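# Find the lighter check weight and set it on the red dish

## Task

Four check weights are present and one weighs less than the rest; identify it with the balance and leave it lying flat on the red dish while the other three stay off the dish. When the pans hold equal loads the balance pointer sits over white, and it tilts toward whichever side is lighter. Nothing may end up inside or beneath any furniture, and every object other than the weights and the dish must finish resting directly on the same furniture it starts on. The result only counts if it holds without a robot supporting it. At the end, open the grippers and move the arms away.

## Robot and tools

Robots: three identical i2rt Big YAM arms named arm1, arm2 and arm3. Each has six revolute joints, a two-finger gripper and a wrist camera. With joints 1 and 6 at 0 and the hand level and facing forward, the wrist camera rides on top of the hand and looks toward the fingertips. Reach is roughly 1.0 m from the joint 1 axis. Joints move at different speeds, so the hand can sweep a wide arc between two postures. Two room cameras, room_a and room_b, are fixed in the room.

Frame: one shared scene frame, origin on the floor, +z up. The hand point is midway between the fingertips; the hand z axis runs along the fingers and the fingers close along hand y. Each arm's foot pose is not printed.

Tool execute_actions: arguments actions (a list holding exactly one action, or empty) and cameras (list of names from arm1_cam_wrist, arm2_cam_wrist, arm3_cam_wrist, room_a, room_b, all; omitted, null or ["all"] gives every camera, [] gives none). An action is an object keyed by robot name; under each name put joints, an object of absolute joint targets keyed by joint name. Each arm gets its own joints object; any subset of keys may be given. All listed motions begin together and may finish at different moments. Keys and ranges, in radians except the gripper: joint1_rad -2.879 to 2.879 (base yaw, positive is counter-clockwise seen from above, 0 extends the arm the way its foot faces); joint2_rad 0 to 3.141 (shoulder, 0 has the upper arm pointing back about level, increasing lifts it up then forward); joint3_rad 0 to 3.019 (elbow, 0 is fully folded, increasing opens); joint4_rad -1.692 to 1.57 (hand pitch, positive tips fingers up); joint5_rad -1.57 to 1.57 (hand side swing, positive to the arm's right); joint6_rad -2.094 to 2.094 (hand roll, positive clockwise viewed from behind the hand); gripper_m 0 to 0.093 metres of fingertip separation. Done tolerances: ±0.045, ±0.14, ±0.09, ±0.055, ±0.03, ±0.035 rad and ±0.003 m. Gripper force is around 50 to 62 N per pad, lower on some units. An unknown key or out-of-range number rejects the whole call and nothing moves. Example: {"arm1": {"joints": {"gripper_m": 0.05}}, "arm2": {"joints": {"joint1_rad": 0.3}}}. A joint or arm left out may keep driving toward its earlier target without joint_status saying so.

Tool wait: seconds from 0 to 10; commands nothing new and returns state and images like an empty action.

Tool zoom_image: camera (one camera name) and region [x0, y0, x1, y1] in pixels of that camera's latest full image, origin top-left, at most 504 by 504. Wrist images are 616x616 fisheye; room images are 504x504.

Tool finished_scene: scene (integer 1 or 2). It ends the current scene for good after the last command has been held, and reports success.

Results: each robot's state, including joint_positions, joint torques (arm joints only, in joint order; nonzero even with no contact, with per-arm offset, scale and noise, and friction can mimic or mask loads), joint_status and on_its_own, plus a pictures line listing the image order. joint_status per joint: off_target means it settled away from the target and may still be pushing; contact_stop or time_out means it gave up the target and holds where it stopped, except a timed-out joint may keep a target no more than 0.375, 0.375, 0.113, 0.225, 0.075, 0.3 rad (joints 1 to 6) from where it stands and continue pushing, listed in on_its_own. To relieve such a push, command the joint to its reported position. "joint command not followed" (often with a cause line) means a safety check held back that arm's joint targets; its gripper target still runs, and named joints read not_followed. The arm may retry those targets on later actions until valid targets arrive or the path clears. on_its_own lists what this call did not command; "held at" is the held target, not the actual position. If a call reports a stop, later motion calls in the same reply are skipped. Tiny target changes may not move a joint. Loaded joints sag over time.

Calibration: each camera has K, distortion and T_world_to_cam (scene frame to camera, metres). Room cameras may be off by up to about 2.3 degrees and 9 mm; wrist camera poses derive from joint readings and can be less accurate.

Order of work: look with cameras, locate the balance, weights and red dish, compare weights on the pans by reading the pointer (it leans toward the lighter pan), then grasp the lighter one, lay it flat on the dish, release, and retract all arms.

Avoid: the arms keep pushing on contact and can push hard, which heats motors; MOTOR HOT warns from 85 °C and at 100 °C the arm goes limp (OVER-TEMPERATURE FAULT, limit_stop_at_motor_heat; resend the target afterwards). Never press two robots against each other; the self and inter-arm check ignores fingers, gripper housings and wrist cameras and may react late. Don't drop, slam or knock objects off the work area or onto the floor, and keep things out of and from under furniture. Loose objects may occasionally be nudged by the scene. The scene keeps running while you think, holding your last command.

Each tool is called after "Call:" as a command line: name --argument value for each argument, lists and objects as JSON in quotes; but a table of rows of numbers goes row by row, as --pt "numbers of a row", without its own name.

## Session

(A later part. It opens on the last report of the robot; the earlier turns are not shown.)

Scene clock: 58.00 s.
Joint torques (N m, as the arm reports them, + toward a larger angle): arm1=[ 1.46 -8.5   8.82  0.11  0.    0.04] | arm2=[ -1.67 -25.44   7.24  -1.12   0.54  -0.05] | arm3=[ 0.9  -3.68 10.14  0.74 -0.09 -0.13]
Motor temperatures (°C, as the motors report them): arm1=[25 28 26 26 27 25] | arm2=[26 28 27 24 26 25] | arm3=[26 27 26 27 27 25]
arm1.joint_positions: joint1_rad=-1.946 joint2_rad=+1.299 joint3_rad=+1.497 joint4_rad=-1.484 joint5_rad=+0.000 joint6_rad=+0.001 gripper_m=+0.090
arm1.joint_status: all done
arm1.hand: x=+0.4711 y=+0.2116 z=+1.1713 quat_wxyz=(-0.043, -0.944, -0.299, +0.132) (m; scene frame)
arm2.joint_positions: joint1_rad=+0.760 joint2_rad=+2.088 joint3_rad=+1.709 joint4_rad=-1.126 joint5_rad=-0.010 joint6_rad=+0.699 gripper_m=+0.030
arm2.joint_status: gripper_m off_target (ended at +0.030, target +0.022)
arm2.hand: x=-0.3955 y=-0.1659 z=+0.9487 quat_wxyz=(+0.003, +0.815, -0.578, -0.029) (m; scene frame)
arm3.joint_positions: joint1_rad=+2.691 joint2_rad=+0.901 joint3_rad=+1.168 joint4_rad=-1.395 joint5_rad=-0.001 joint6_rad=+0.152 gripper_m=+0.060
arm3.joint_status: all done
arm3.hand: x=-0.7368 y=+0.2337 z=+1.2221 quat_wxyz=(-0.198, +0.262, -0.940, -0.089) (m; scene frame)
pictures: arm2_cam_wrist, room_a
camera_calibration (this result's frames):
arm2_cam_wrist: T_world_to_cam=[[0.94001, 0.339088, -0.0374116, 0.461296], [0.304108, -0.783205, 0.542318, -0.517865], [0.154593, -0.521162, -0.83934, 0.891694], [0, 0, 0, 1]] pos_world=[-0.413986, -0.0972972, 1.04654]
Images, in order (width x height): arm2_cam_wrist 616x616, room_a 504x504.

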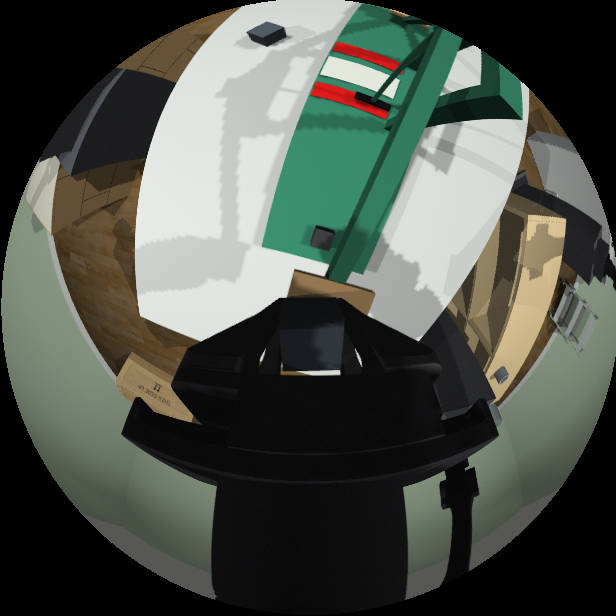

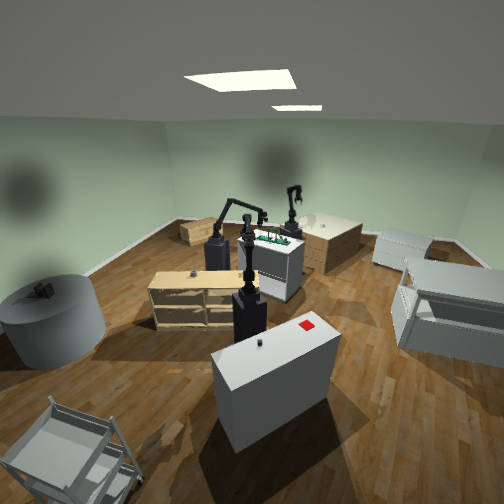

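Call:
execute_actions --actions '[{"arm2":{"joints":{"joint2_rad":1.7,"joint3_rad":1.72,"joint4_rad":-1.55}},"arm1":{"joints":{"joint1_rad":-1.3}}}]' --cameras '["arm2_cam_wrist"]'

Call:
execute_actions --actions '[{"arm2":{"joints":{"joint1_rad":-0.552}}}]' --cameras '["room_b"]'

Call:
execute_actions --actions '[{"arm2":{"joints":{"joint2_rad":2.58,"joint3_rad":1.79,"joint4_rad":-0.72}}}]' --cameras '["arm2_cam_wrist","room_b"]'

Scene clock: 59.97 s.
Joint torques (N m, as the arm reports them, + toward a larger angle): arm1=[ 1.85 -8.4   8.88 -0.01  0.    0.07] | arm2=[ -0.38 -16.26   8.07   0.07   0.26  -0.05] | arm3=[ 0.9  -3.67 10.14  0.74 -0.09 -0.13]
Motor temperatures (°C, as the motors report them): arm1=[25 28 26 26 27 25] | arm2=[26 28 27 24 26 25] | arm3=[26 27 26 27 27 25]
arm1.joint_positions: joint1_rad=-1.305 joint2_rad=+1.299 joint3_rad=+1.497 joint4_rad=-1.484 joint5_rad=+0.000 joint6_rad=+0.001 gripper_m=+0.090
arm1.joint_status: all done
arm1.hand: x=+0.6887 y=+0.0507 z=+1.1724 quat_wxyz=(-0.085, -0.802, -0.581, +0.112) (m; scene frame)
arm2.joint_positions: joint1_rad=+0.745 joint2_rad=+1.690 joint3_rad=+1.707 joint4_rad=-1.544 joint5_rad=-0.003 joint6_rad=+0.698 gripper_m=+0.030
arm2.joint_status: all done
arm2.hand: x=-0.2967 y=-0.2165 z=+1.1690 quat_wxyz=(-0.002, +0.811, -0.585, -0.019) (m; scene frame)
arm3.joint_positions: joint1_rad=+2.691 joint2_rad=+0.901 joint3_rad=+1.168 joint4_rad=-1.395 joint5_rad=-0.001 joint6_rad=+0.152 gripper_m=+0.060
arm3.joint_status: not commanded
arm3.hand: x=-0.7368 y=+0.2337 z=+1.2221 quat_wxyz=(-0.198, +0.262, -0.940, -0.089) (m; scene frame)
pictures: arm2_cam_wrist
camera_calibration (this result's frames):
arm2_cam_wrist: T_world_to_cam=[[0.945624, 0.324761, -0.0180642, 0.369775], [0.280039, -0.78464, 0.553099, -0.727141], [0.165451, -0.528082, -0.83292, 1.02923], [0, 0, 0, 1]] pos_world=[-0.316327, -0.147115, 1.26613]
Images, in order (width x height): arm2_cam_wrist 616x616.

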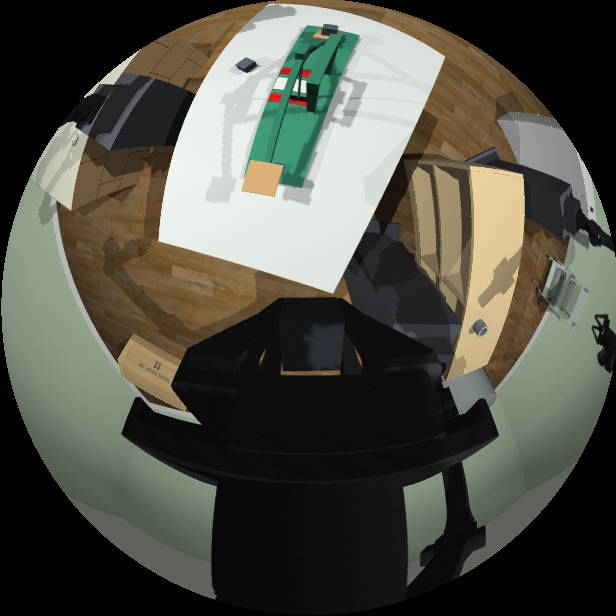

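Scene clock: 61.73 s.
Joint torques (N m, as the arm reports them, + toward a larger angle): arm1=[ 1.94 -8.48  8.51  0.    0.01  0.01] | arm2=[  0.29 -16.42   8.11   0.08   0.08  -0.04] | arm3=[ 0.85 -3.69 10.12  0.74 -0.09 -0.13]
Motor temperatures (°C, as the motors report them): arm1=[25 28 26 26 27 25] | arm2=[26 28 27 24 26 25] | arm3=[26 27 26 27 27 25]
arm1.joint_positions: joint1_rad=-1.305 joint2_rad=+1.299 joint3_rad=+1.497 joint4_rad=-1.484 joint5_rad=+0.000 joint6_rad=+0.001 gripper_m=+0.090
arm1.joint_status: not commanded
arm1.hand: x=+0.6887 y=+0.0507 z=+1.1724 quat_wxyz=(-0.085, -0.802, -0.581, +0.112) (m; scene frame)
arm2.joint_positions: joint1_rad=-0.558 joint2_rad=+1.692 joint3_rad=+1.707 joint4_rad=-1.544 joint5_rad=+0.001 joint6_rad=+0.697 gripper_m=+0.030
arm2.joint_status: all done
arm2.hand: x=+0.3004 y=+0.0137 z=+1.1752 quat_wxyz=(-0.017, +0.291, -0.957, -0.018) (m; scene frame)
arm3.joint_positions: joint1_rad=+2.691 joint2_rad=+0.901 joint3_rad=+1.168 joint4_rad=-1.395 joint5_rad=-0.001 joint6_rad=+0.152 gripper_m=+0.060
arm3.joint_status: not commanded
arm3.hand: x=-0.7368 y=+0.2337 z=+1.2221 quat_wxyz=(-0.198, +0.262, -0.940, -0.089) (m; scene frame)
pictures: room_b
Images, in order (width x height): room_b 504x504.

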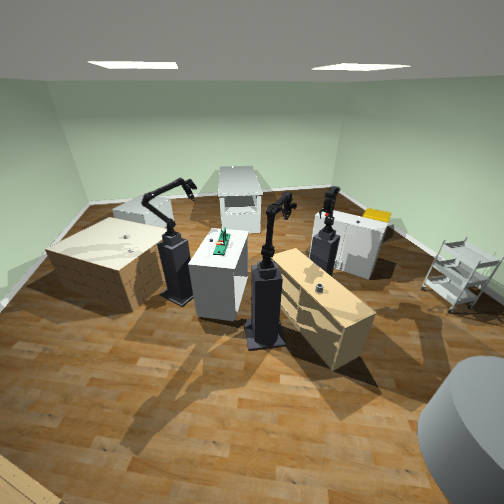

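Scene clock: 63.27 s.
Joint torques (N m, as the arm reports them, + toward a larger angle): arm1=[ 2.06 -9.4   8.73  0.1   0.01 -0.01] | arm2=[  0.4  -27.11   5.71   0.57   0.09  -0.04] | arm3=[ 0.88 -3.73 10.14  0.75 -0.09 -0.13]
Motor temperatures (°C, as the motors report them): arm1=[25 28 26 26 27 25] | arm2=[26 28 27 24 26 25] | arm3=[26 27 26 27 27 25]
arm1.joint_positions: joint1_rad=-1.305 joint2_rad=+1.299 joint3_rad=+1.497 joint4_rad=-1.484 joint5_rad=+0.000 joint6_rad=+0.001 gripper_m=+0.090
arm1.joint_status: not commanded
arm1.hand: x=+0.6887 y=+0.0507 z=+1.1724 quat_wxyz=(-0.085, -0.802, -0.581, +0.112) (m; scene frame)
arm2.joint_positions: joint1_rad=-0.558 joint2_rad=+2.605 joint3_rad=+1.769 joint4_rad=-0.729 joint5_rad=+0.001 joint6_rad=+0.697 gripper_m=+0.030
arm2.joint_status: all done
arm2.hand: x=+0.3373 y=+0.1242 z=+0.6547 quat_wxyz=(-0.008, +0.291, -0.957, -0.003) (m; scene frame)
arm3.joint_positions: joint1_rad=+2.691 joint2_rad=+0.901 joint3_rad=+1.168 joint4_rad=-1.395 joint5_rad=-0.001 joint6_rad=+0.152 gripper_m=+0.060
arm3.joint_status: not commanded
arm3.hand: x=-0.7368 y=+0.2337 z=+1.2221 quat_wxyz=(-0.198, +0.262, -0.940, -0.089) (m; scene frame)
pictures: arm2_cam_wrist, room_b
camera_calibration (this result's frames):
arm2_cam_wrist: T_world_to_cam=[[0.563585, -0.826058, -0.000577547, -0.0893834], [-0.680562, -0.464716, 0.566457, -0.0773557], [-0.468195, -0.318854, -0.824091, 0.857791], [0, 0, 0, 1]] pos_world=[0.399343, 0.163726, 0.750665]
Images, in order (width x height): arm2_cam_wrist 616x616, room_b 504x504.

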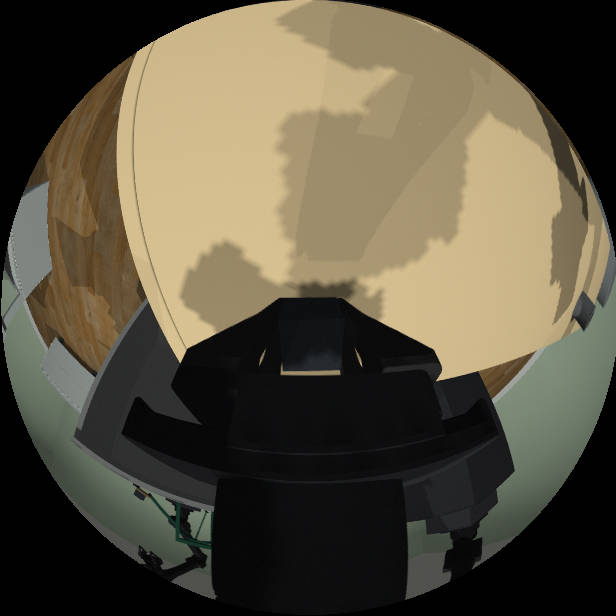

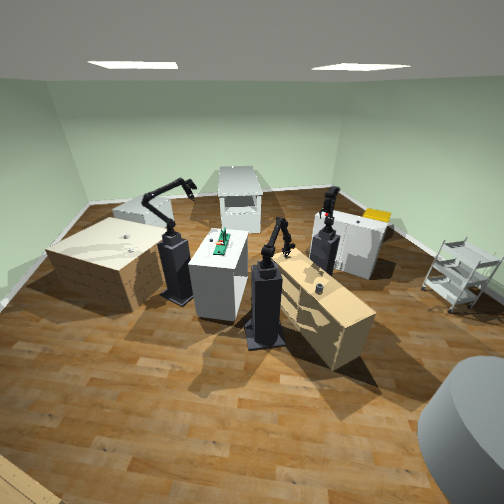

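Call:
execute_actions --actions '[{"arm2":{"joints":{"gripper_m":0.07}}}]' --cameras '["arm2_cam_wrist"]'

Call:
execute_actions --actions '[{"arm2":{"joints":{"joint2_rad":1.5,"joint3_rad":1.3,"joint4_rad":-1.3}}}]' --cameras '["arm2_cam_wrist"]'

Scene clock: 64.03 s.
Joint torques (N m, as the arm reports them, + toward a larger angle): arm1=[ 2.01 -9.41  8.73 -0.2   0.04  0.03] | arm2=[  0.43 -27.25   5.93   0.58   0.09  -0.04] | arm3=[ 0.89 -3.74 10.15  0.75 -0.09 -0.13]
Motor temperatures (°C, as the motors report them): arm1=[25 28 26 26 27 25] | arm2=[26 28 27 24 26 25] | arm3=[26 27 26 27 27 25]
arm1.joint_positions: joint1_rad=-1.305 joint2_rad=+1.299 joint3_rad=+1.497 joint4_rad=-1.484 joint5_rad=+0.000 joint6_rad=+0.001 gripper_m=+0.090
arm1.joint_status: not commanded
arm1.hand: x=+0.6887 y=+0.0507 z=+1.1724 quat_wxyz=(-0.085, -0.802, -0.581, +0.112) (m; scene frame)
arm2.joint_positions: joint1_rad=-0.558 joint2_rad=+2.605 joint3_rad=+1.769 joint4_rad=-0.729 joint5_rad=+0.001 joint6_rad=+0.697 gripper_m=+0.070
arm2.joint_status: all done
arm2.hand: x=+0.3373 y=+0.1242 z=+0.6547 quat_wxyz=(-0.008, +0.291, -0.957, -0.003) (m; scene frame)
arm3.joint_positions: joint1_rad=+2.691 joint2_rad=+0.901 joint3_rad=+1.168 joint4_rad=-1.395 joint5_rad=-0.001 joint6_rad=+0.152 gripper_m=+0.060
arm3.joint_status: not commanded
arm3.hand: x=-0.7368 y=+0.2337 z=+1.2221 quat_wxyz=(-0.198, +0.262, -0.940, -0.089) (m; scene frame)
pictures: arm2_cam_wrist
camera_calibration (this result's frames):
arm2_cam_wrist: T_world_to_cam=[[0.563585, -0.826058, -0.000577547, -0.0893834], [-0.680562, -0.464716, 0.566457, -0.0773557], [-0.468195, -0.318854, -0.824091, 0.857791], [0, 0, 0, 1]] pos_world=[0.399343, 0.163726, 0.750665]
Images, in order (width x height): arm2_cam_wrist 616x616.

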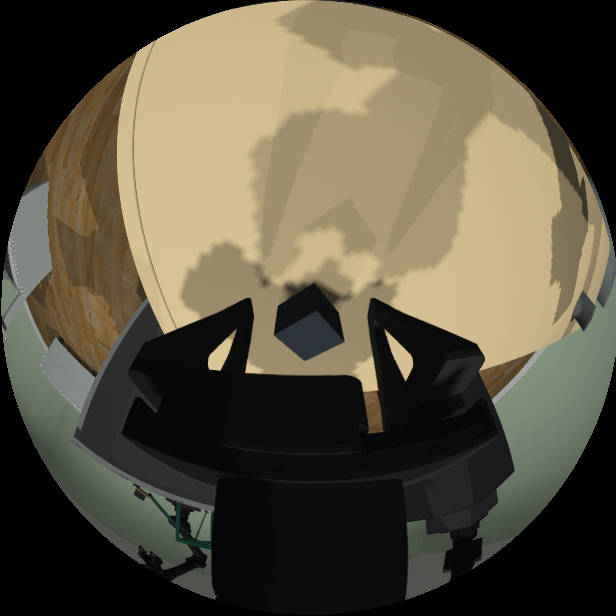

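Scene clock: 65.70 s.
Joint torques (N m, as the arm reports them, + toward a larger angle): arm1=[ 1.66 -9.59  8.86  0.04  0.01  0.02] | arm2=[  0.49 -12.71   6.48   0.14   0.09  -0.04] | arm3=[ 0.83 -3.71 10.15  0.74 -0.09 -0.13]
Motor temperatures (°C, as the motors report them): arm1=[25 28 26 26 27 25] | arm2=[26 28 27 24 26 25] | arm3=[26 27 27 27 27 25]
arm1.joint_positions: joint1_rad=-1.305 joint2_rad=+1.299 joint3_rad=+1.497 joint4_rad=-1.484 joint5_rad=+0.000 joint6_rad=+0.001 gripper_m=+0.090
arm1.joint_status: not commanded
arm1.hand: x=+0.6887 y=+0.0507 z=+1.1724 quat_wxyz=(-0.085, -0.802, -0.581, +0.112) (m; scene frame)
arm2.joint_positions: joint1_rad=-0.558 joint2_rad=+1.492 joint3_rad=+1.311 joint4_rad=-1.292 joint5_rad=+0.001 joint6_rad=+0.697 gripper_m=+0.070
arm2.joint_status: all done
arm2.hand: x=+0.2820 y=-0.0511 z=+1.1163 quat_wxyz=(-0.033, +0.290, -0.955, -0.041) (m; scene frame)
arm3.joint_positions: joint1_rad=+2.691 joint2_rad=+0.901 joint3_rad=+1.168 joint4_rad=-1.395 joint5_rad=-0.001 joint6_rad=+0.152 gripper_m=+0.060
arm3.joint_status: not commanded
arm3.hand: x=-0.7368 y=+0.2337 z=+1.2221 quat_wxyz=(-0.198, +0.262, -0.940, -0.089) (m; scene frame)
pictures: arm2_cam_wrist
camera_calibration (this result's frames):
arm2_cam_wrist: T_world_to_cam=[[0.564981, -0.823052, -0.0581478, -0.138747], [-0.693817, -0.512044, 0.506389, -0.389561], [-0.446559, -0.245756, -0.860342, 1.19456], [0, 0, 0, 1]] pos_world=[0.341546, -0.0200984, 1.21693]
Images, in order (width x height): arm2_cam_wrist 616x616.

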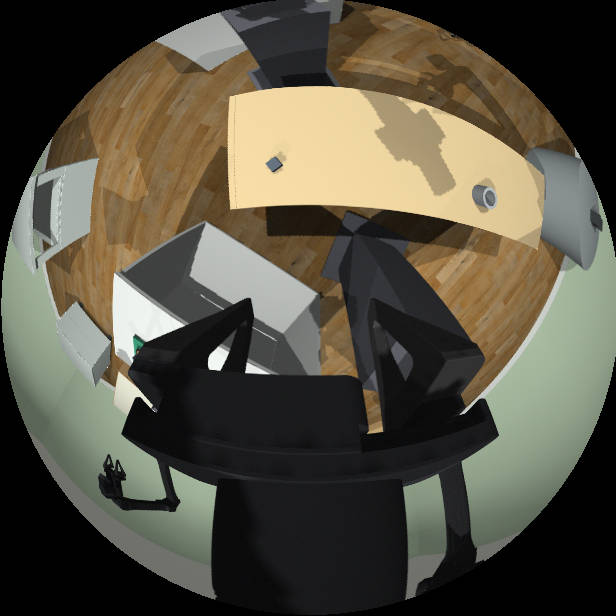

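Call:
execute_actions --actions '[{"arm2":{"joints":{"joint1_rad":0.7}},"arm1":{"joints":{"joint1_rad":-1.955}}}]' --cameras '[]'

Call:
execute_actions --actions '[{"arm1":{"joints":{"joint2_rad":2.13,"joint3_rad":1.52,"joint4_rad":-0.95}}}]' --cameras '["arm1_cam_wrist"]'

Scene clock: 67.73 s.
Joint torques (N m, as the arm reports them, + toward a larger angle): arm1=[ 1.41 -9.17  8.69  0.23  0.02  0.04] | arm2=[ -0.37 -12.94   6.31   0.1    0.1   -0.04] | arm3=[ 0.9  -3.67 10.15  0.73 -0.09 -0.13]
Motor temperatures (°C, as the motors report them): arm1=[25 28 26 26 27 25] | arm2=[26 28 26 24 26 25] | arm3=[26 26 27 27 27 25]
arm1.joint_positions: joint1_rad=-1.950 joint2_rad=+1.299 joint3_rad=+1.497 joint4_rad=-1.484 joint5_rad=+0.000 joint6_rad=+0.001 gripper_m=+0.090
arm1.joint_status: all done
arm1.hand: x=+0.4700 y=+0.2131 z=+1.1713 quat_wxyz=(-0.043, -0.945, -0.297, +0.133) (m; scene frame)
arm2.joint_positions: joint1_rad=+0.705 joint2_rad=+1.492 joint3_rad=+1.311 joint4_rad=-1.292 joint5_rad=+0.000 joint6_rad=+0.697 gripper_m=+0.070
arm2.joint_status: all done
arm2.hand: x=-0.2282 y=-0.2356 z=+1.1101 quat_wxyz=(-0.003, +0.799, -0.600, -0.046) (m; scene frame)
arm3.joint_positions: joint1_rad=+2.691 joint2_rad=+0.901 joint3_rad=+1.168 joint4_rad=-1.395 joint5_rad=-0.001 joint6_rad=+0.152 gripper_m=+0.060
arm3.joint_status: not commanded
arm3.hand: x=-0.7368 y=+0.2337 z=+1.2221 quat_wxyz=(-0.198, +0.262, -0.940, -0.089) (m; scene frame)
pictures: none
No camera images: the call's "cameras" was empty. Leave "cameras" out to get every camera's image.

Scene clock: 69.50 s.
Joint torques (N m, as the arm reports them, + toward a larger angle): arm1=[  1.78 -19.51   8.22   0.51   0.04  -0.03] | arm2=[ -0.52 -12.92   6.32   0.08   0.09  -0.04] | arm3=[ 0.88 -3.77 10.15  0.74 -0.09 -0.13]
Motor temperatures (°C, as the motors report them): arm1=[25 28 26 26 27 25] | arm2=[26 28 26 24 26 25] | arm3=[26 26 27 27 27 25]
arm1.joint_positions: joint1_rad=-1.950 joint2_rad=+2.145 joint3_rad=+1.497 joint4_rad=-0.969 joint5_rad=+0.000 joint6_rad=+0.001 gripper_m=+0.090
arm1.joint_status: all done
arm1.hand: x=+0.3507 y=+0.1282 z=+0.7534 quat_wxyz=(+0.007, -0.954, -0.300, -0.025) (m; scene frame)
arm2.joint_positions: joint1_rad=+0.705 joint2_rad=+1.492 joint3_rad=+1.311 joint4_rad=-1.292 joint5_rad=+0.000 joint6_rad=+0.697 gripper_m=+0.070
arm2.joint_status: not commanded
arm2.hand: x=-0.2282 y=-0.2356 z=+1.1101 quat_wxyz=(-0.003, +0.799, -0.600, -0.046) (m; scene frame)
arm3.joint_positions: joint1_rad=+2.691 joint2_rad=+0.901 joint3_rad=+1.168 joint4_rad=-1.395 joint5_rad=-0.001 joint6_rad=+0.152 gripper_m=+0.060
arm3.joint_status: not commanded
arm3.hand: x=-0.7368 y=+0.2337 z=+1.2221 quat_wxyz=(-0.198, +0.262, -0.940, -0.089) (m; scene frame)
pictures: arm1_cam_wrist
camera_calibration (this result's frames):
arm1_cam_wrist: T_world_to_cam=[[-0.57449, 0.818509, -0.00203613, 0.0988044], [0.64195, 0.452109, 0.619272, -0.739865], [0.5078, 0.354458, -0.785174, 0.489101], [0, 0, 0, 1]] pos_world=[0.283353, 0.0802614, 0.842408]
Images, in order (width x height): arm1_cam_wrist 616x616.

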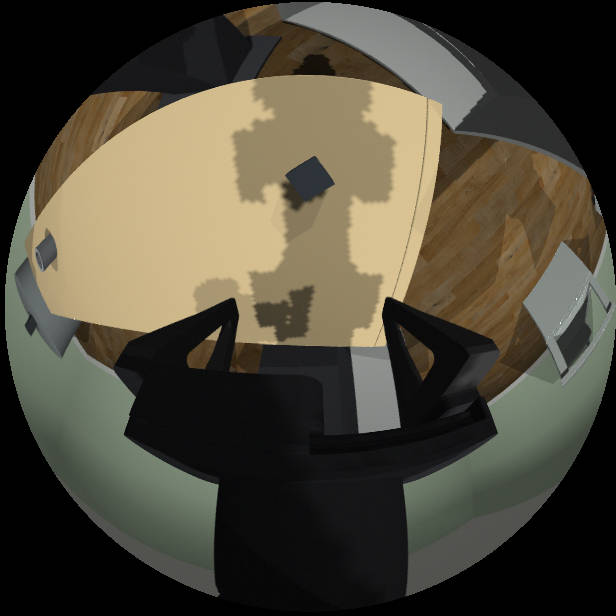

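Call:
zoom_image --camera "arm1_cam_wrist" --region '[270, 140, 350, 220]'

Region (270, 140, 350, 220) of arm1_cam_wrist's 616x616 image, scaled by 6.300, with more detail than that image has.

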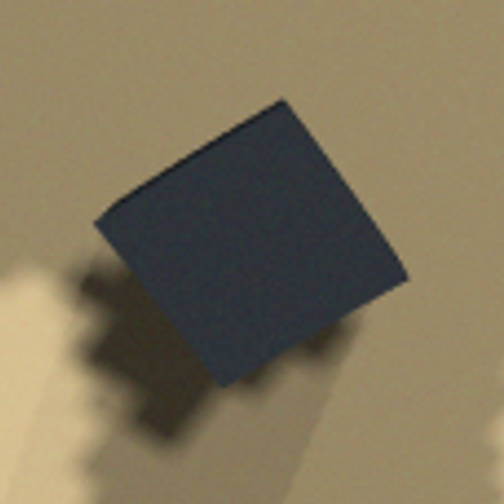

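Call:
execute_actions --actions '[{"arm1":{"joints":{"joint2_rad":2.325,"joint3_rad":1.70,"joint4_rad":-0.905,"joint6_rad":-0.58}}}]' --cameras '["arm1_cam_wrist"]'

Scene clock: 71.87 s.
Joint torques (N m, as the arm reports them, + toward a larger angle): arm1=[  1.7  -19.54   9.54   0.29  -0.02  -0.1 ] | arm2=[ -0.53 -12.96   6.3    0.09   0.09  -0.04] | arm3=[ 0.92 -3.68 10.14  0.72 -0.1  -0.13]
Motor temperatures (°C, as the motors report them): arm1=[25 28 26 26 27 25] | arm2=[26 28 26 24 26 25] | arm3=[26 26 27 27 27 25]
arm1.joint_positions: joint1_rad=-1.950 joint2_rad=+2.325 joint3_rad=+1.660 joint4_rad=-0.917 joint5_rad=+0.000 joint6_rad=-0.565 gripper_m=+0.090
arm1.joint_status: all done
arm1.hand: x=+0.3094 y=+0.0992 z=+0.6962 quat_wxyz=(-0.001, -0.832, -0.555, -0.008) (m; scene frame)
arm2.joint_positions: joint1_rad=+0.705 joint2_rad=+1.492 joint3_rad=+1.311 joint4_rad=-1.292 joint5_rad=+0.000 joint6_rad=+0.697 gripper_m=+0.070
arm2.joint_status: not commanded
arm2.hand: x=-0.2282 y=-0.2356 z=+1.1101 quat_wxyz=(-0.003, +0.799, -0.600, -0.046) (m; scene frame)
arm3.joint_positions: joint1_rad=+2.691 joint2_rad=+0.901 joint3_rad=+1.168 joint4_rad=-1.395 joint5_rad=-0.001 joint6_rad=+0.152 gripper_m=+0.060
arm3.joint_status: not commanded
arm3.hand: x=-0.7368 y=+0.2337 z=+1.2221 quat_wxyz=(-0.198, +0.262, -0.940, -0.089) (m; scene frame)
pictures: arm1_cam_wrist
camera_calibration (this result's frames):
arm1_cam_wrist: T_world_to_cam=[[-0.923952, 0.382375, -0.0101165, 0.255739], [0.303678, 0.749361, 0.58842, -0.568144], [0.232578, 0.5406, -0.808492, 0.558387], [0, 0, 0, 1]] pos_world=[0.278954, 0.0260928, 0.788346]
Images, in order (width x height): arm1_cam_wrist 616x616.

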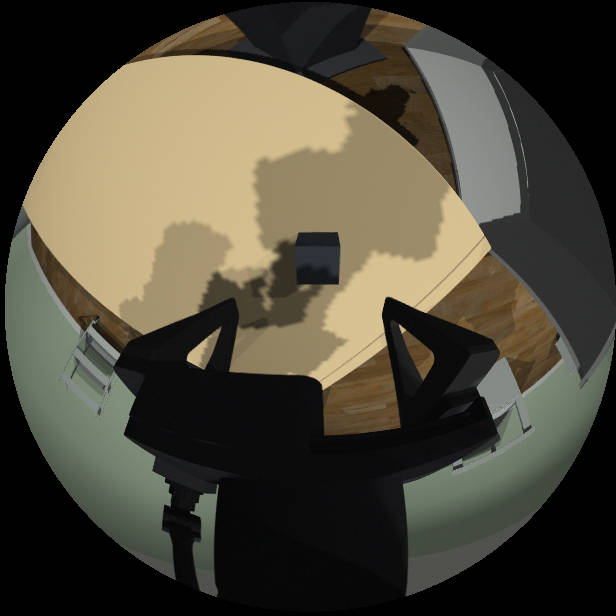

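Call:
execute_actions --actions '[{"arm1":{"joints":{"joint2_rad":2.42,"joint3_rad":1.745,"joint4_rad":-0.83}}}]' --cameras '["arm1_cam_wrist"]'

Scene clock: 73.20 s.
Joint torques (N m, as the arm reports them, + toward a larger angle): arm1=[  1.49 -19.27   8.85   0.61  -0.05  -0.07] | arm2=[ -0.6  -12.93   6.31   0.11   0.1   -0.04] | arm3=[ 0.96 -3.65 10.14  0.72 -0.09 -0.12]
Motor temperatures (°C, as the motors report them): arm1=[25 28 26 26 27 25] | arm2=[26 28 26 24 26 25] | arm3=[26 26 27 27 27 25]
arm1.joint_positions: joint1_rad=-1.950 joint2_rad=+2.413 joint3_rad=+1.711 joint4_rad=-0.847 joint5_rad=+0.000 joint6_rad=-0.566 gripper_m=+0.090
arm1.joint_status: all done
arm1.hand: x=+0.2948 y=+0.0889 z=+0.6573 quat_wxyz=(-0.001, -0.832, -0.555, +0.008) (m; scene frame)
arm2.joint_positions: joint1_rad=+0.705 joint2_rad=+1.492 joint3_rad=+1.311 joint4_rad=-1.292 joint5_rad=+0.000 joint6_rad=+0.697 gripper_m=+0.070
arm2.joint_status: not commanded
arm2.hand: x=-0.2282 y=-0.2356 z=+1.1101 quat_wxyz=(-0.003, +0.799, -0.600, -0.046) (m; scene frame)
arm3.joint_positions: joint1_rad=+2.691 joint2_rad=+0.901 joint3_rad=+1.168 joint4_rad=-1.395 joint5_rad=-0.001 joint6_rad=+0.152 gripper_m=+0.060
arm3.joint_status: not commanded
arm3.hand: x=-0.7368 y=+0.2337 z=+1.2221 quat_wxyz=(-0.198, +0.262, -0.940, -0.089) (m; scene frame)
pictures: arm1_cam_wrist
camera_calibration (this result's frames):
arm1_cam_wrist: T_world_to_cam=[[-0.924246, 0.381722, 0.00754003, 0.234402], [0.31868, 0.760429, 0.565854, -0.523757], [0.210265, 0.525391, -0.824471, 0.554355], [0, 0, 0, 1]] pos_world=[0.266995, 0.0175503, 0.751652]
Images, in order (width x height): arm1_cam_wrist 616x616.

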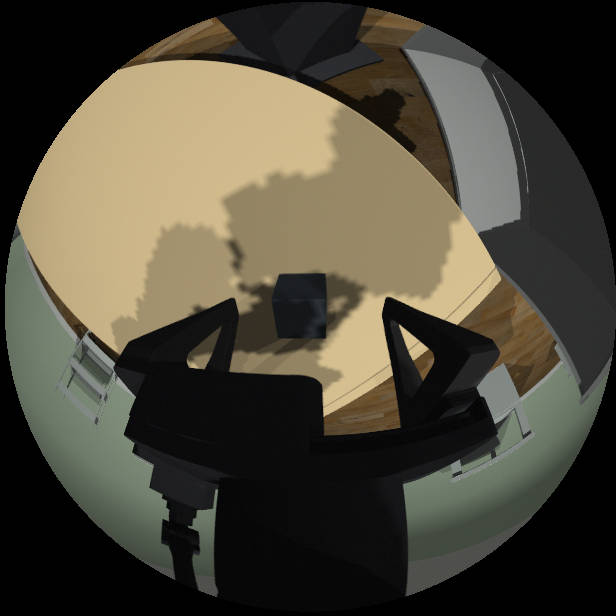

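Call:
execute_actions --actions '[{"arm1":{"joints":{"joint2_rad":2.452,"joint3_rad":1.72}}}]' --cameras '["arm1_cam_wrist"]'

Scene clock: 74.27 s.
Joint torques (N m, as the arm reports them, + toward a larger angle): arm1=[  1.28 -18.45   6.83   0.7   -0.02  -0.1 ] | arm2=[ -0.59 -12.98   6.32   0.1    0.09  -0.04] | arm3=[ 0.9  -3.74 10.14  0.72 -0.09 -0.14]
Motor temperatures (°C, as the motors report them): arm1=[25 28 26 26 27 25] | arm2=[26 28 26 24 26 25] | arm3=[26 26 27 27 27 25]
arm1.joint_positions: joint1_rad=-1.950 joint2_rad=+2.434 joint3_rad=+1.711 joint4_rad=-0.847 joint5_rad=+0.000 joint6_rad=-0.566 gripper_m=+0.090
arm1.joint_status: all done
arm1.hand: x=+0.3000 y=+0.0925 z=+0.6443 quat_wxyz=(-0.001, -0.832, -0.555, -0.002) (m; scene frame)
arm2.joint_positions: joint1_rad=+0.705 joint2_rad=+1.492 joint3_rad=+1.311 joint4_rad=-1.292 joint5_rad=+0.000 joint6_rad=+0.697 gripper_m=+0.070
arm2.joint_status: not commanded
arm2.hand: x=-0.2282 y=-0.2356 z=+1.1101 quat_wxyz=(-0.003, +0.799, -0.600, -0.046) (m; scene frame)
arm3.joint_positions: joint1_rad=+2.691 joint2_rad=+0.901 joint3_rad=+1.168 joint4_rad=-1.395 joint5_rad=-0.001 joint6_rad=+0.152 gripper_m=+0.060
arm3.joint_status: not commanded
arm3.hand: x=-0.7368 y=+0.2337 z=+1.2221 quat_wxyz=(-0.198, +0.262, -0.940, -0.089) (m; scene frame)
pictures: arm1_cam_wrist
camera_calibration (this result's frames):
arm1_cam_wrist: T_world_to_cam=[[-0.924299, 0.381651, -0.00375788, 0.245225], [0.308788, 0.753551, 0.580354, -0.526515], [0.224324, 0.53526, -0.814356, 0.529006], [0, 0, 0, 1]] pos_world=[0.270574, 0.0200102, 0.737285]
Images, in order (width x height): arm1_cam_wrist 616x616.

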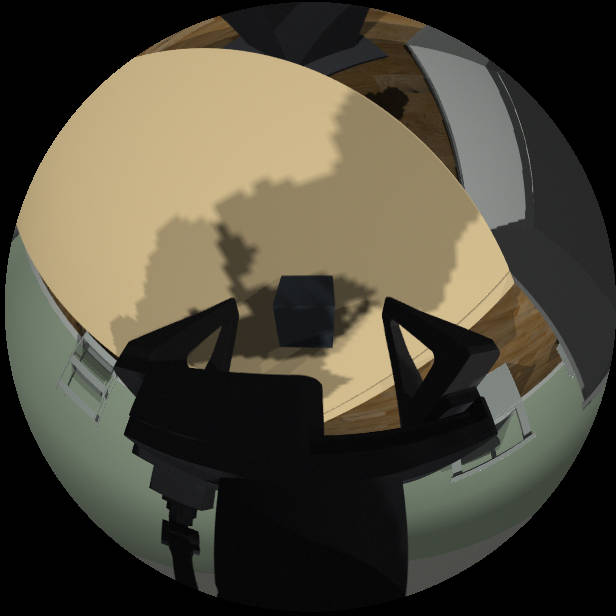

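Call:
execute_actions --actions '[{"arm1":{"joints":{"joint2_rad":2.468}}}]' --cameras '[]'

Call:
execute_actions --actions '[{"arm1":{"joints":{"gripper_m":0.022}}}]' --cameras '["arm1_cam_wrist"]'

Scene clock: 75.47 s.
Joint torques (N m, as the arm reports them, + toward a larger angle): arm1=[  1.15 -18.42   6.67   0.49   0.    -0.15] | arm2=[ -0.51 -13.01   6.31   0.09   0.1   -0.04] | arm3=[ 0.91 -3.69 10.15  0.71 -0.09 -0.13]
Motor temperatures (°C, as the motors report them): arm1=[25 28 26 26 27 25] | arm2=[26 28 26 24 26 25] | arm3=[26 26 27 27 27 25]
arm1.joint_positions: joint1_rad=-1.950 joint2_rad=+2.444 joint3_rad=+1.711 joint4_rad=-0.847 joint5_rad=+0.001 joint6_rad=-0.568 gripper_m=+0.090
arm1.joint_status: all done
arm1.hand: x=+0.3027 y=+0.0944 z=+0.6378 quat_wxyz=(-0.001, -0.831, -0.556, -0.007) (m; scene frame)
arm2.joint_positions: joint1_rad=+0.705 joint2_rad=+1.492 joint3_rad=+1.311 joint4_rad=-1.292 joint5_rad=+0.000 joint6_rad=+0.697 gripper_m=+0.070
arm2.joint_status: not commanded
arm2.hand: x=-0.2282 y=-0.2356 z=+1.1101 quat_wxyz=(-0.003, +0.799, -0.600, -0.046) (m; scene frame)
arm3.joint_positions: joint1_rad=+2.691 joint2_rad=+0.901 joint3_rad=+1.168 joint4_rad=-1.395 joint5_rad=-0.001 joint6_rad=+0.152 gripper_m=+0.060
arm3.joint_status: not commanded
arm3.hand: x=-0.7368 y=+0.2337 z=+1.2221 quat_wxyz=(-0.198, +0.262, -0.940, -0.089) (m; scene frame)
pictures: none
No camera images: the call's "cameras" was empty. Leave "cameras" out to get every camera's image.

Scene clock: 76.13 s.
Joint torques (N m, as the arm reports them, + toward a larger angle): arm1=[  1.86 -18.4    6.7    0.64  -0.02  -0.13] | arm2=[ -0.51 -12.91   6.31   0.09   0.1   -0.04] | arm3=[ 0.91 -3.66 10.14  0.72 -0.09 -0.13]
Motor temperatures (°C, as the motors report them): arm1=[25 28 26 26 27 25] | arm2=[26 28 26 24 26 25] | arm3=[26 26 27 27 27 25]
arm1.joint_positions: joint1_rad=-1.950 joint2_rad=+2.444 joint3_rad=+1.711 joint4_rad=-0.847 joint5_rad=+0.000 joint6_rad=-0.568 gripper_m=+0.030
arm1.joint_status: gripper_m off_target (ended at +0.030, target +0.022)
arm1.hand: x=+0.3028 y=+0.0944 z=+0.6378 quat_wxyz=(-0.001, -0.831, -0.556, -0.007) (m; scene frame)
arm2.joint_positions: joint1_rad=+0.705 joint2_rad=+1.492 joint3_rad=+1.311 joint4_rad=-1.292 joint5_rad=+0.000 joint6_rad=+0.697 gripper_m=+0.070
arm2.joint_status: not commanded
arm2.hand: x=-0.2282 y=-0.2356 z=+1.1101 quat_wxyz=(-0.003, +0.799, -0.600, -0.046) (m; scene frame)
arm3.joint_positions: joint1_rad=+2.691 joint2_rad=+0.901 joint3_rad=+1.168 joint4_rad=-1.395 joint5_rad=-0.001 joint6_rad=+0.152 gripper_m=+0.060
arm3.joint_status: not commanded
arm3.hand: x=-0.7368 y=+0.2337 z=+1.2221 quat_wxyz=(-0.198, +0.262, -0.940, -0.089) (m; scene frame)
pictures: arm1_cam_wrist
camera_calibration (this result's frames):
arm1_cam_wrist: T_world_to_cam=[[-0.924977, 0.379903, -0.00953094, 0.251051], [0.302218, 0.750576, 0.587622, -0.52733], [0.230393, 0.540657, -0.809079, 0.516321], [0, 0, 0, 1]] pos_world=[0.272628, 0.0212736, 0.730008]
Images, in order (width x height): arm1_cam_wrist 616x616.

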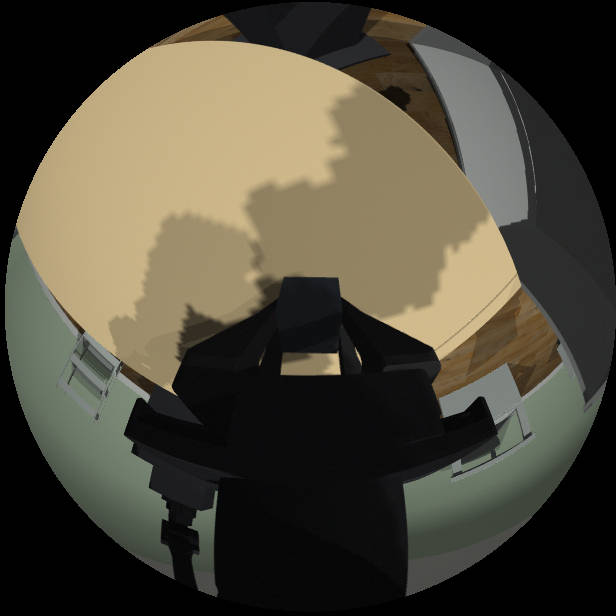

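Call:
execute_actions --actions '[{"arm1":{"joints":{"joint2_rad":1.7,"joint3_rad":1.5,"joint4_rad":-1.37}}}]' --cameras '[]'

Call:
execute_actions --actions '[{"arm1":{"joints":{"joint1_rad":1.98,"joint6_rad":0.0}}}]' --cameras '["room_a"]'

Call:
execute_actions --actions '[{"arm1":{"joints":{"joint2_rad":2.11,"joint3_rad":1.8,"joint4_rad":-1.21}}}]' --cameras '["arm1_cam_wrist"]'

Scene clock: 78.17 s.
Joint torques (N m, as the arm reports them, + toward a larger angle): arm1=[  1.38 -13.7    9.35  -0.44  -0.07  -0.08] | arm2=[ -0.53 -12.98   6.31   0.1    0.09  -0.04] | arm3=[ 0.93 -3.73 10.16  0.74 -0.09 -0.13]
Motor temperatures (°C, as the motors report them): arm1=[25 28 26 26 27 25] | arm2=[26 28 26 24 26 25] | arm3=[26 26 27 27 27 25]
arm1.joint_positions: joint1_rad=-1.950 joint2_rad=+1.694 joint3_rad=+1.481 joint4_rad=-1.354 joint5_rad=+0.000 joint6_rad=-0.568 gripper_m=+0.030
arm1.joint_status: all done
arm1.hand: x=+0.4047 y=+0.1668 z=+0.9900 quat_wxyz=(-0.001, -0.831, -0.556, +0.000) (m; scene frame)
arm2.joint_positions: joint1_rad=+0.705 joint2_rad=+1.492 joint3_rad=+1.311 joint4_rad=-1.292 joint5_rad=+0.000 joint6_rad=+0.697 gripper_m=+0.070
arm2.joint_status: not commanded
arm2.hand: x=-0.2282 y=-0.2356 z=+1.1101 quat_wxyz=(-0.003, +0.799, -0.600, -0.046) (m; scene frame)
arm3.joint_positions: joint1_rad=+2.691 joint2_rad=+0.901 joint3_rad=+1.168 joint4_rad=-1.395 joint5_rad=-0.001 joint6_rad=+0.152 gripper_m=+0.060
arm3.joint_status: not commanded
arm3.hand: x=-0.7368 y=+0.2337 z=+1.2221 quat_wxyz=(-0.198, +0.262, -0.940, -0.089) (m; scene frame)
pictures: none
No camera images: the call's "cameras" was empty. Leave "cameras" out to get every camera's image.

Scene clock: 81.23 s.
Joint torques (N m, as the arm reports them, + toward a larger angle): arm1=[  1.73 -14.41   9.58  -0.3    0.13   0.1 ] | arm2=[ -0.48 -12.95   6.3    0.09   0.1   -0.04] | arm3=[ 0.89 -3.71 10.15  0.74 -0.09 -0.13]
Motor temperatures (°C, as the motors report them): arm1=[25 28 26 26 27 25] | arm2=[26 27 26 24 26 25] | arm3=[26 26 27 27 27 25]
arm1.joint_positions: joint1_rad=+1.984 joint2_rad=+1.699 joint3_rad=+1.481 joint4_rad=-1.354 joint5_rad=-0.001 joint6_rad=-0.014 gripper_m=+0.030
arm1.joint_status: all done
arm1.hand: x=+0.9087 y=+0.9621 z=+0.9908 quat_wxyz=(-0.002, +0.651, -0.759, +0.001) (m; scene frame)
arm2.joint_positions: joint1_rad=+0.705 joint2_rad=+1.492 joint3_rad=+1.311 joint4_rad=-1.292 joint5_rad=+0.000 joint6_rad=+0.697 gripper_m=+0.070
arm2.joint_status: not commanded
arm2.hand: x=-0.2282 y=-0.2356 z=+1.1101 quat_wxyz=(-0.003, +0.799, -0.600, -0.046) (m; scene frame)
arm3.joint_positions: joint1_rad=+2.691 joint2_rad=+0.901 joint3_rad=+1.168 joint4_rad=-1.395 joint5_rad=-0.001 joint6_rad=+0.152 gripper_m=+0.060
arm3.joint_status: not commanded
arm3.hand: x=-0.7368 y=+0.2337 z=+1.2221 quat_wxyz=(-0.198, +0.262, -0.940, -0.089) (m; scene frame)
pictures: room_a
Images, in order (width x height): room_a 504x504.

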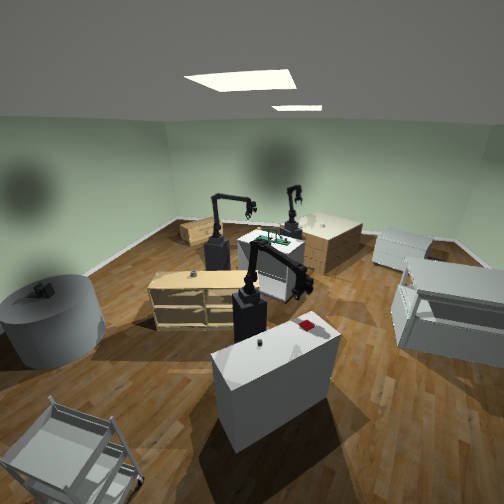

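Scene clock: 82.47 s.
Joint torques (N m, as the arm reports them, + toward a larger angle): arm1=[  1.72 -22.29  11.73   0.51   0.04   0.19] | arm2=[ -0.54 -13.     6.31   0.09   0.1   -0.04] | arm3=[ 0.9  -3.72 10.15  0.73 -0.09 -0.13]
Motor temperatures (°C, as the motors report them): arm1=[25 28 26 26 27 25] | arm2=[26 27 26 24 26 25] | arm3=[26 26 27 27 27 25]
arm1.joint_positions: joint1_rad=+1.984 joint2_rad=+2.138 joint3_rad=+1.747 joint4_rad=-1.220 joint5_rad=-0.001 joint6_rad=-0.014 gripper_m=+0.030
arm1.joint_status: all done
arm1.hand: x=+0.9287 y=+1.0757 z=+0.8440 quat_wxyz=(+0.014, +0.651, -0.759, +0.014) (m; scene frame)
arm2.joint_positions: joint1_rad=+0.705 joint2_rad=+1.492 joint3_rad=+1.311 joint4_rad=-1.292 joint5_rad=+0.000 joint6_rad=+0.697 gripper_m=+0.070
arm2.joint_status: not commanded
arm2.hand: x=-0.2282 y=-0.2356 z=+1.1101 quat_wxyz=(-0.003, +0.799, -0.600, -0.046) (m; scene frame)
arm3.joint_positions: joint1_rad=+2.691 joint2_rad=+0.901 joint3_rad=+1.168 joint4_rad=-1.395 joint5_rad=-0.001 joint6_rad=+0.152 gripper_m=+0.060
arm3.joint_status: not commanded
arm3.hand: x=-0.7368 y=+0.2337 z=+1.2221 quat_wxyz=(-0.198, +0.262, -0.940, -0.089) (m; scene frame)
pictures: arm1_cam_wrist
camera_calibration (this result's frames):
arm1_cam_wrist: T_world_to_cam=[[0.988604, -0.150506, 0.0032978, -0.758238], [-0.121233, -0.782958, 0.610147, 0.449561], [-0.0892486, -0.603593, -0.792281, 1.52196], [0, 0, 0, 1]] pos_world=[0.939931, 1.15651, 0.93402]
Images, in order (width x height): arm1_cam_wrist 616x616.

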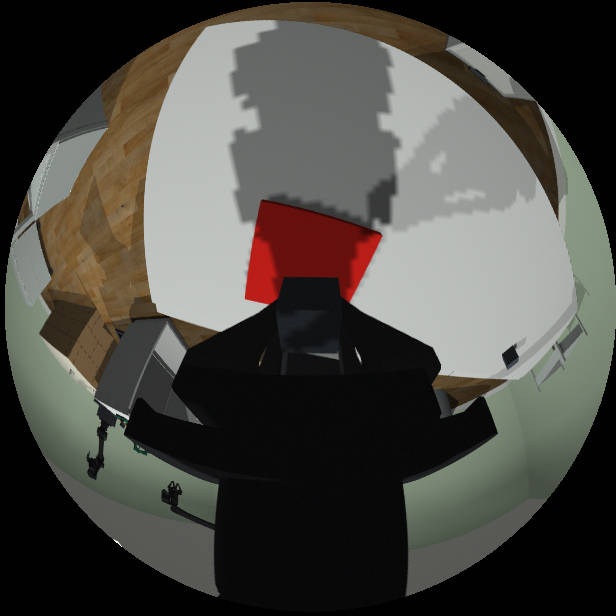

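Call:
execute_actions --actions '[{"arm1":{"joints":{"joint2_rad":2.17,"joint3_rad":1.71,"joint4_rad":-1.13}}}]' --cameras '["arm1_cam_wrist"]'

Scene clock: 83.77 s.
Joint torques (N m, as the arm reports them, + toward a larger angle): arm1=[  1.69 -18.26   7.14   0.56   0.1    0.15] | arm2=[ -0.61 -12.99   6.3    0.08   0.1   -0.04] | arm3=[ 0.9  -3.66 10.12  0.72 -0.09 -0.13]
Motor temperatures (°C, as the motors report them): arm1=[25 28 26 26 27 25] | arm2=[26 27 26 24 26 25] | arm3=[26 26 27 27 27 25]
arm1.joint_positions: joint1_rad=+1.984 joint2_rad=+2.162 joint3_rad=+1.713 joint4_rad=-1.150 joint5_rad=-0.001 joint6_rad=-0.014 gripper_m=+0.030
arm1.joint_status: all done
arm1.hand: x=+0.9290 y=+1.0765 z=+0.8174 quat_wxyz=(+0.009, +0.651, -0.759, +0.010) (m; scene frame)
arm2.joint_positions: joint1_rad=+0.705 joint2_rad=+1.492 joint3_rad=+1.311 joint4_rad=-1.292 joint5_rad=+0.000 joint6_rad=+0.697 gripper_m=+0.070
arm2.joint_status: not commanded
arm2.hand: x=-0.2282 y=-0.2356 z=+1.1101 quat_wxyz=(-0.003, +0.799, -0.600, -0.046) (m; scene frame)
arm3.joint_positions: joint1_rad=+2.691 joint2_rad=+0.901 joint3_rad=+1.168 joint4_rad=-1.395 joint5_rad=-0.001 joint6_rad=+0.152 gripper_m=+0.060
arm3.joint_status: not commanded
arm3.hand: x=-0.7368 y=+0.2337 z=+1.2221 quat_wxyz=(-0.198, +0.262, -0.940, -0.089) (m; scene frame)
pictures: arm1_cam_wrist
camera_calibration (this result's frames):
arm1_cam_wrist: T_world_to_cam=[[0.988607, -0.150482, 0.00351173, -0.758509], [-0.122455, -0.790477, 0.600126, 0.483907], [-0.0875322, -0.593719, -0.799898, 1.49532], [0, 0, 0, 1]] pos_world=[0.940013, 1.15618, 0.908365]
Images, in order (width x height): arm1_cam_wrist 616x616.

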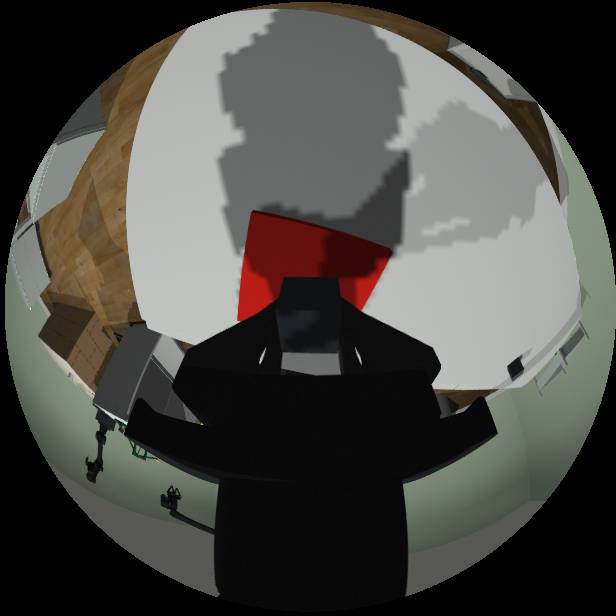

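Lower ~0.015 more.

Call:
execute_actions --actions '[{"arm1":{"joints":{"joint2_rad":2.195,"joint3_rad":1.69,"joint4_rad":-1.10}}}]' --cameras '["arm1_cam_wrist"]'

Scene clock: 84.67 s.
Joint torques (N m, as the arm reports them, + toward a larger angle): arm1=[  1.57 -18.72   6.83   0.65   0.06   0.13] | arm2=[ -0.51 -12.93   6.29   0.1    0.1   -0.04] | arm3=[ 0.92 -3.75 10.14  0.74 -0.09 -0.13]
Motor temperatures (°C, as the motors report them): arm1=[25 28 26 26 27 25] | arm2=[26 27 26 24 26 25] | arm3=[26 26 27 27 27 25]
arm1.joint_positions: joint1_rad=+1.984 joint2_rad=+2.184 joint3_rad=+1.694 joint4_rad=-1.119 joint5_rad=-0.001 joint6_rad=-0.014 gripper_m=+0.030
arm1.joint_status: all done
arm1.hand: x=+0.9286 y=+1.0732 z=+0.7978 quat_wxyz=(+0.012, +0.651, -0.759, +0.013) (m; scene frame)
arm2.joint_positions: joint1_rad=+0.705 joint2_rad=+1.492 joint3_rad=+1.311 joint4_rad=-1.292 joint5_rad=+0.000 joint6_rad=+0.697 gripper_m=+0.070
arm2.joint_status: not commanded
arm2.hand: x=-0.2282 y=-0.2356 z=+1.1101 quat_wxyz=(-0.003, +0.799, -0.600, -0.046) (m; scene frame)
arm3.joint_positions: joint1_rad=+2.691 joint2_rad=+0.901 joint3_rad=+1.168 joint4_rad=-1.395 joint5_rad=-0.001 joint6_rad=+0.152 gripper_m=+0.060
arm3.joint_status: not commanded
arm3.hand: x=-0.7368 y=+0.2337 z=+1.2221 quat_wxyz=(-0.198, +0.262, -0.940, -0.089) (m; scene frame)
pictures: arm1_cam_wrist
camera_calibration (this result's frames):
arm1_cam_wrist: T_world_to_cam=[[0.988605, -0.150485, 0.00373728, -0.758729], [-0.121786, -0.784984, 0.607428, 0.480713], [-0.0884752, -0.600962, -0.794366, 1.48194], [0, 0, 0, 1]] pos_world=[0.939743, 1.15376, 0.88804]
Images, in order (width x height): arm1_cam_wrist 616x616.

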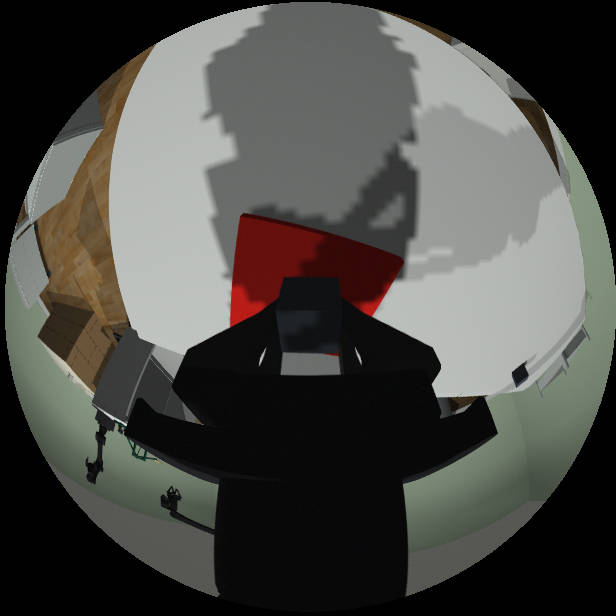

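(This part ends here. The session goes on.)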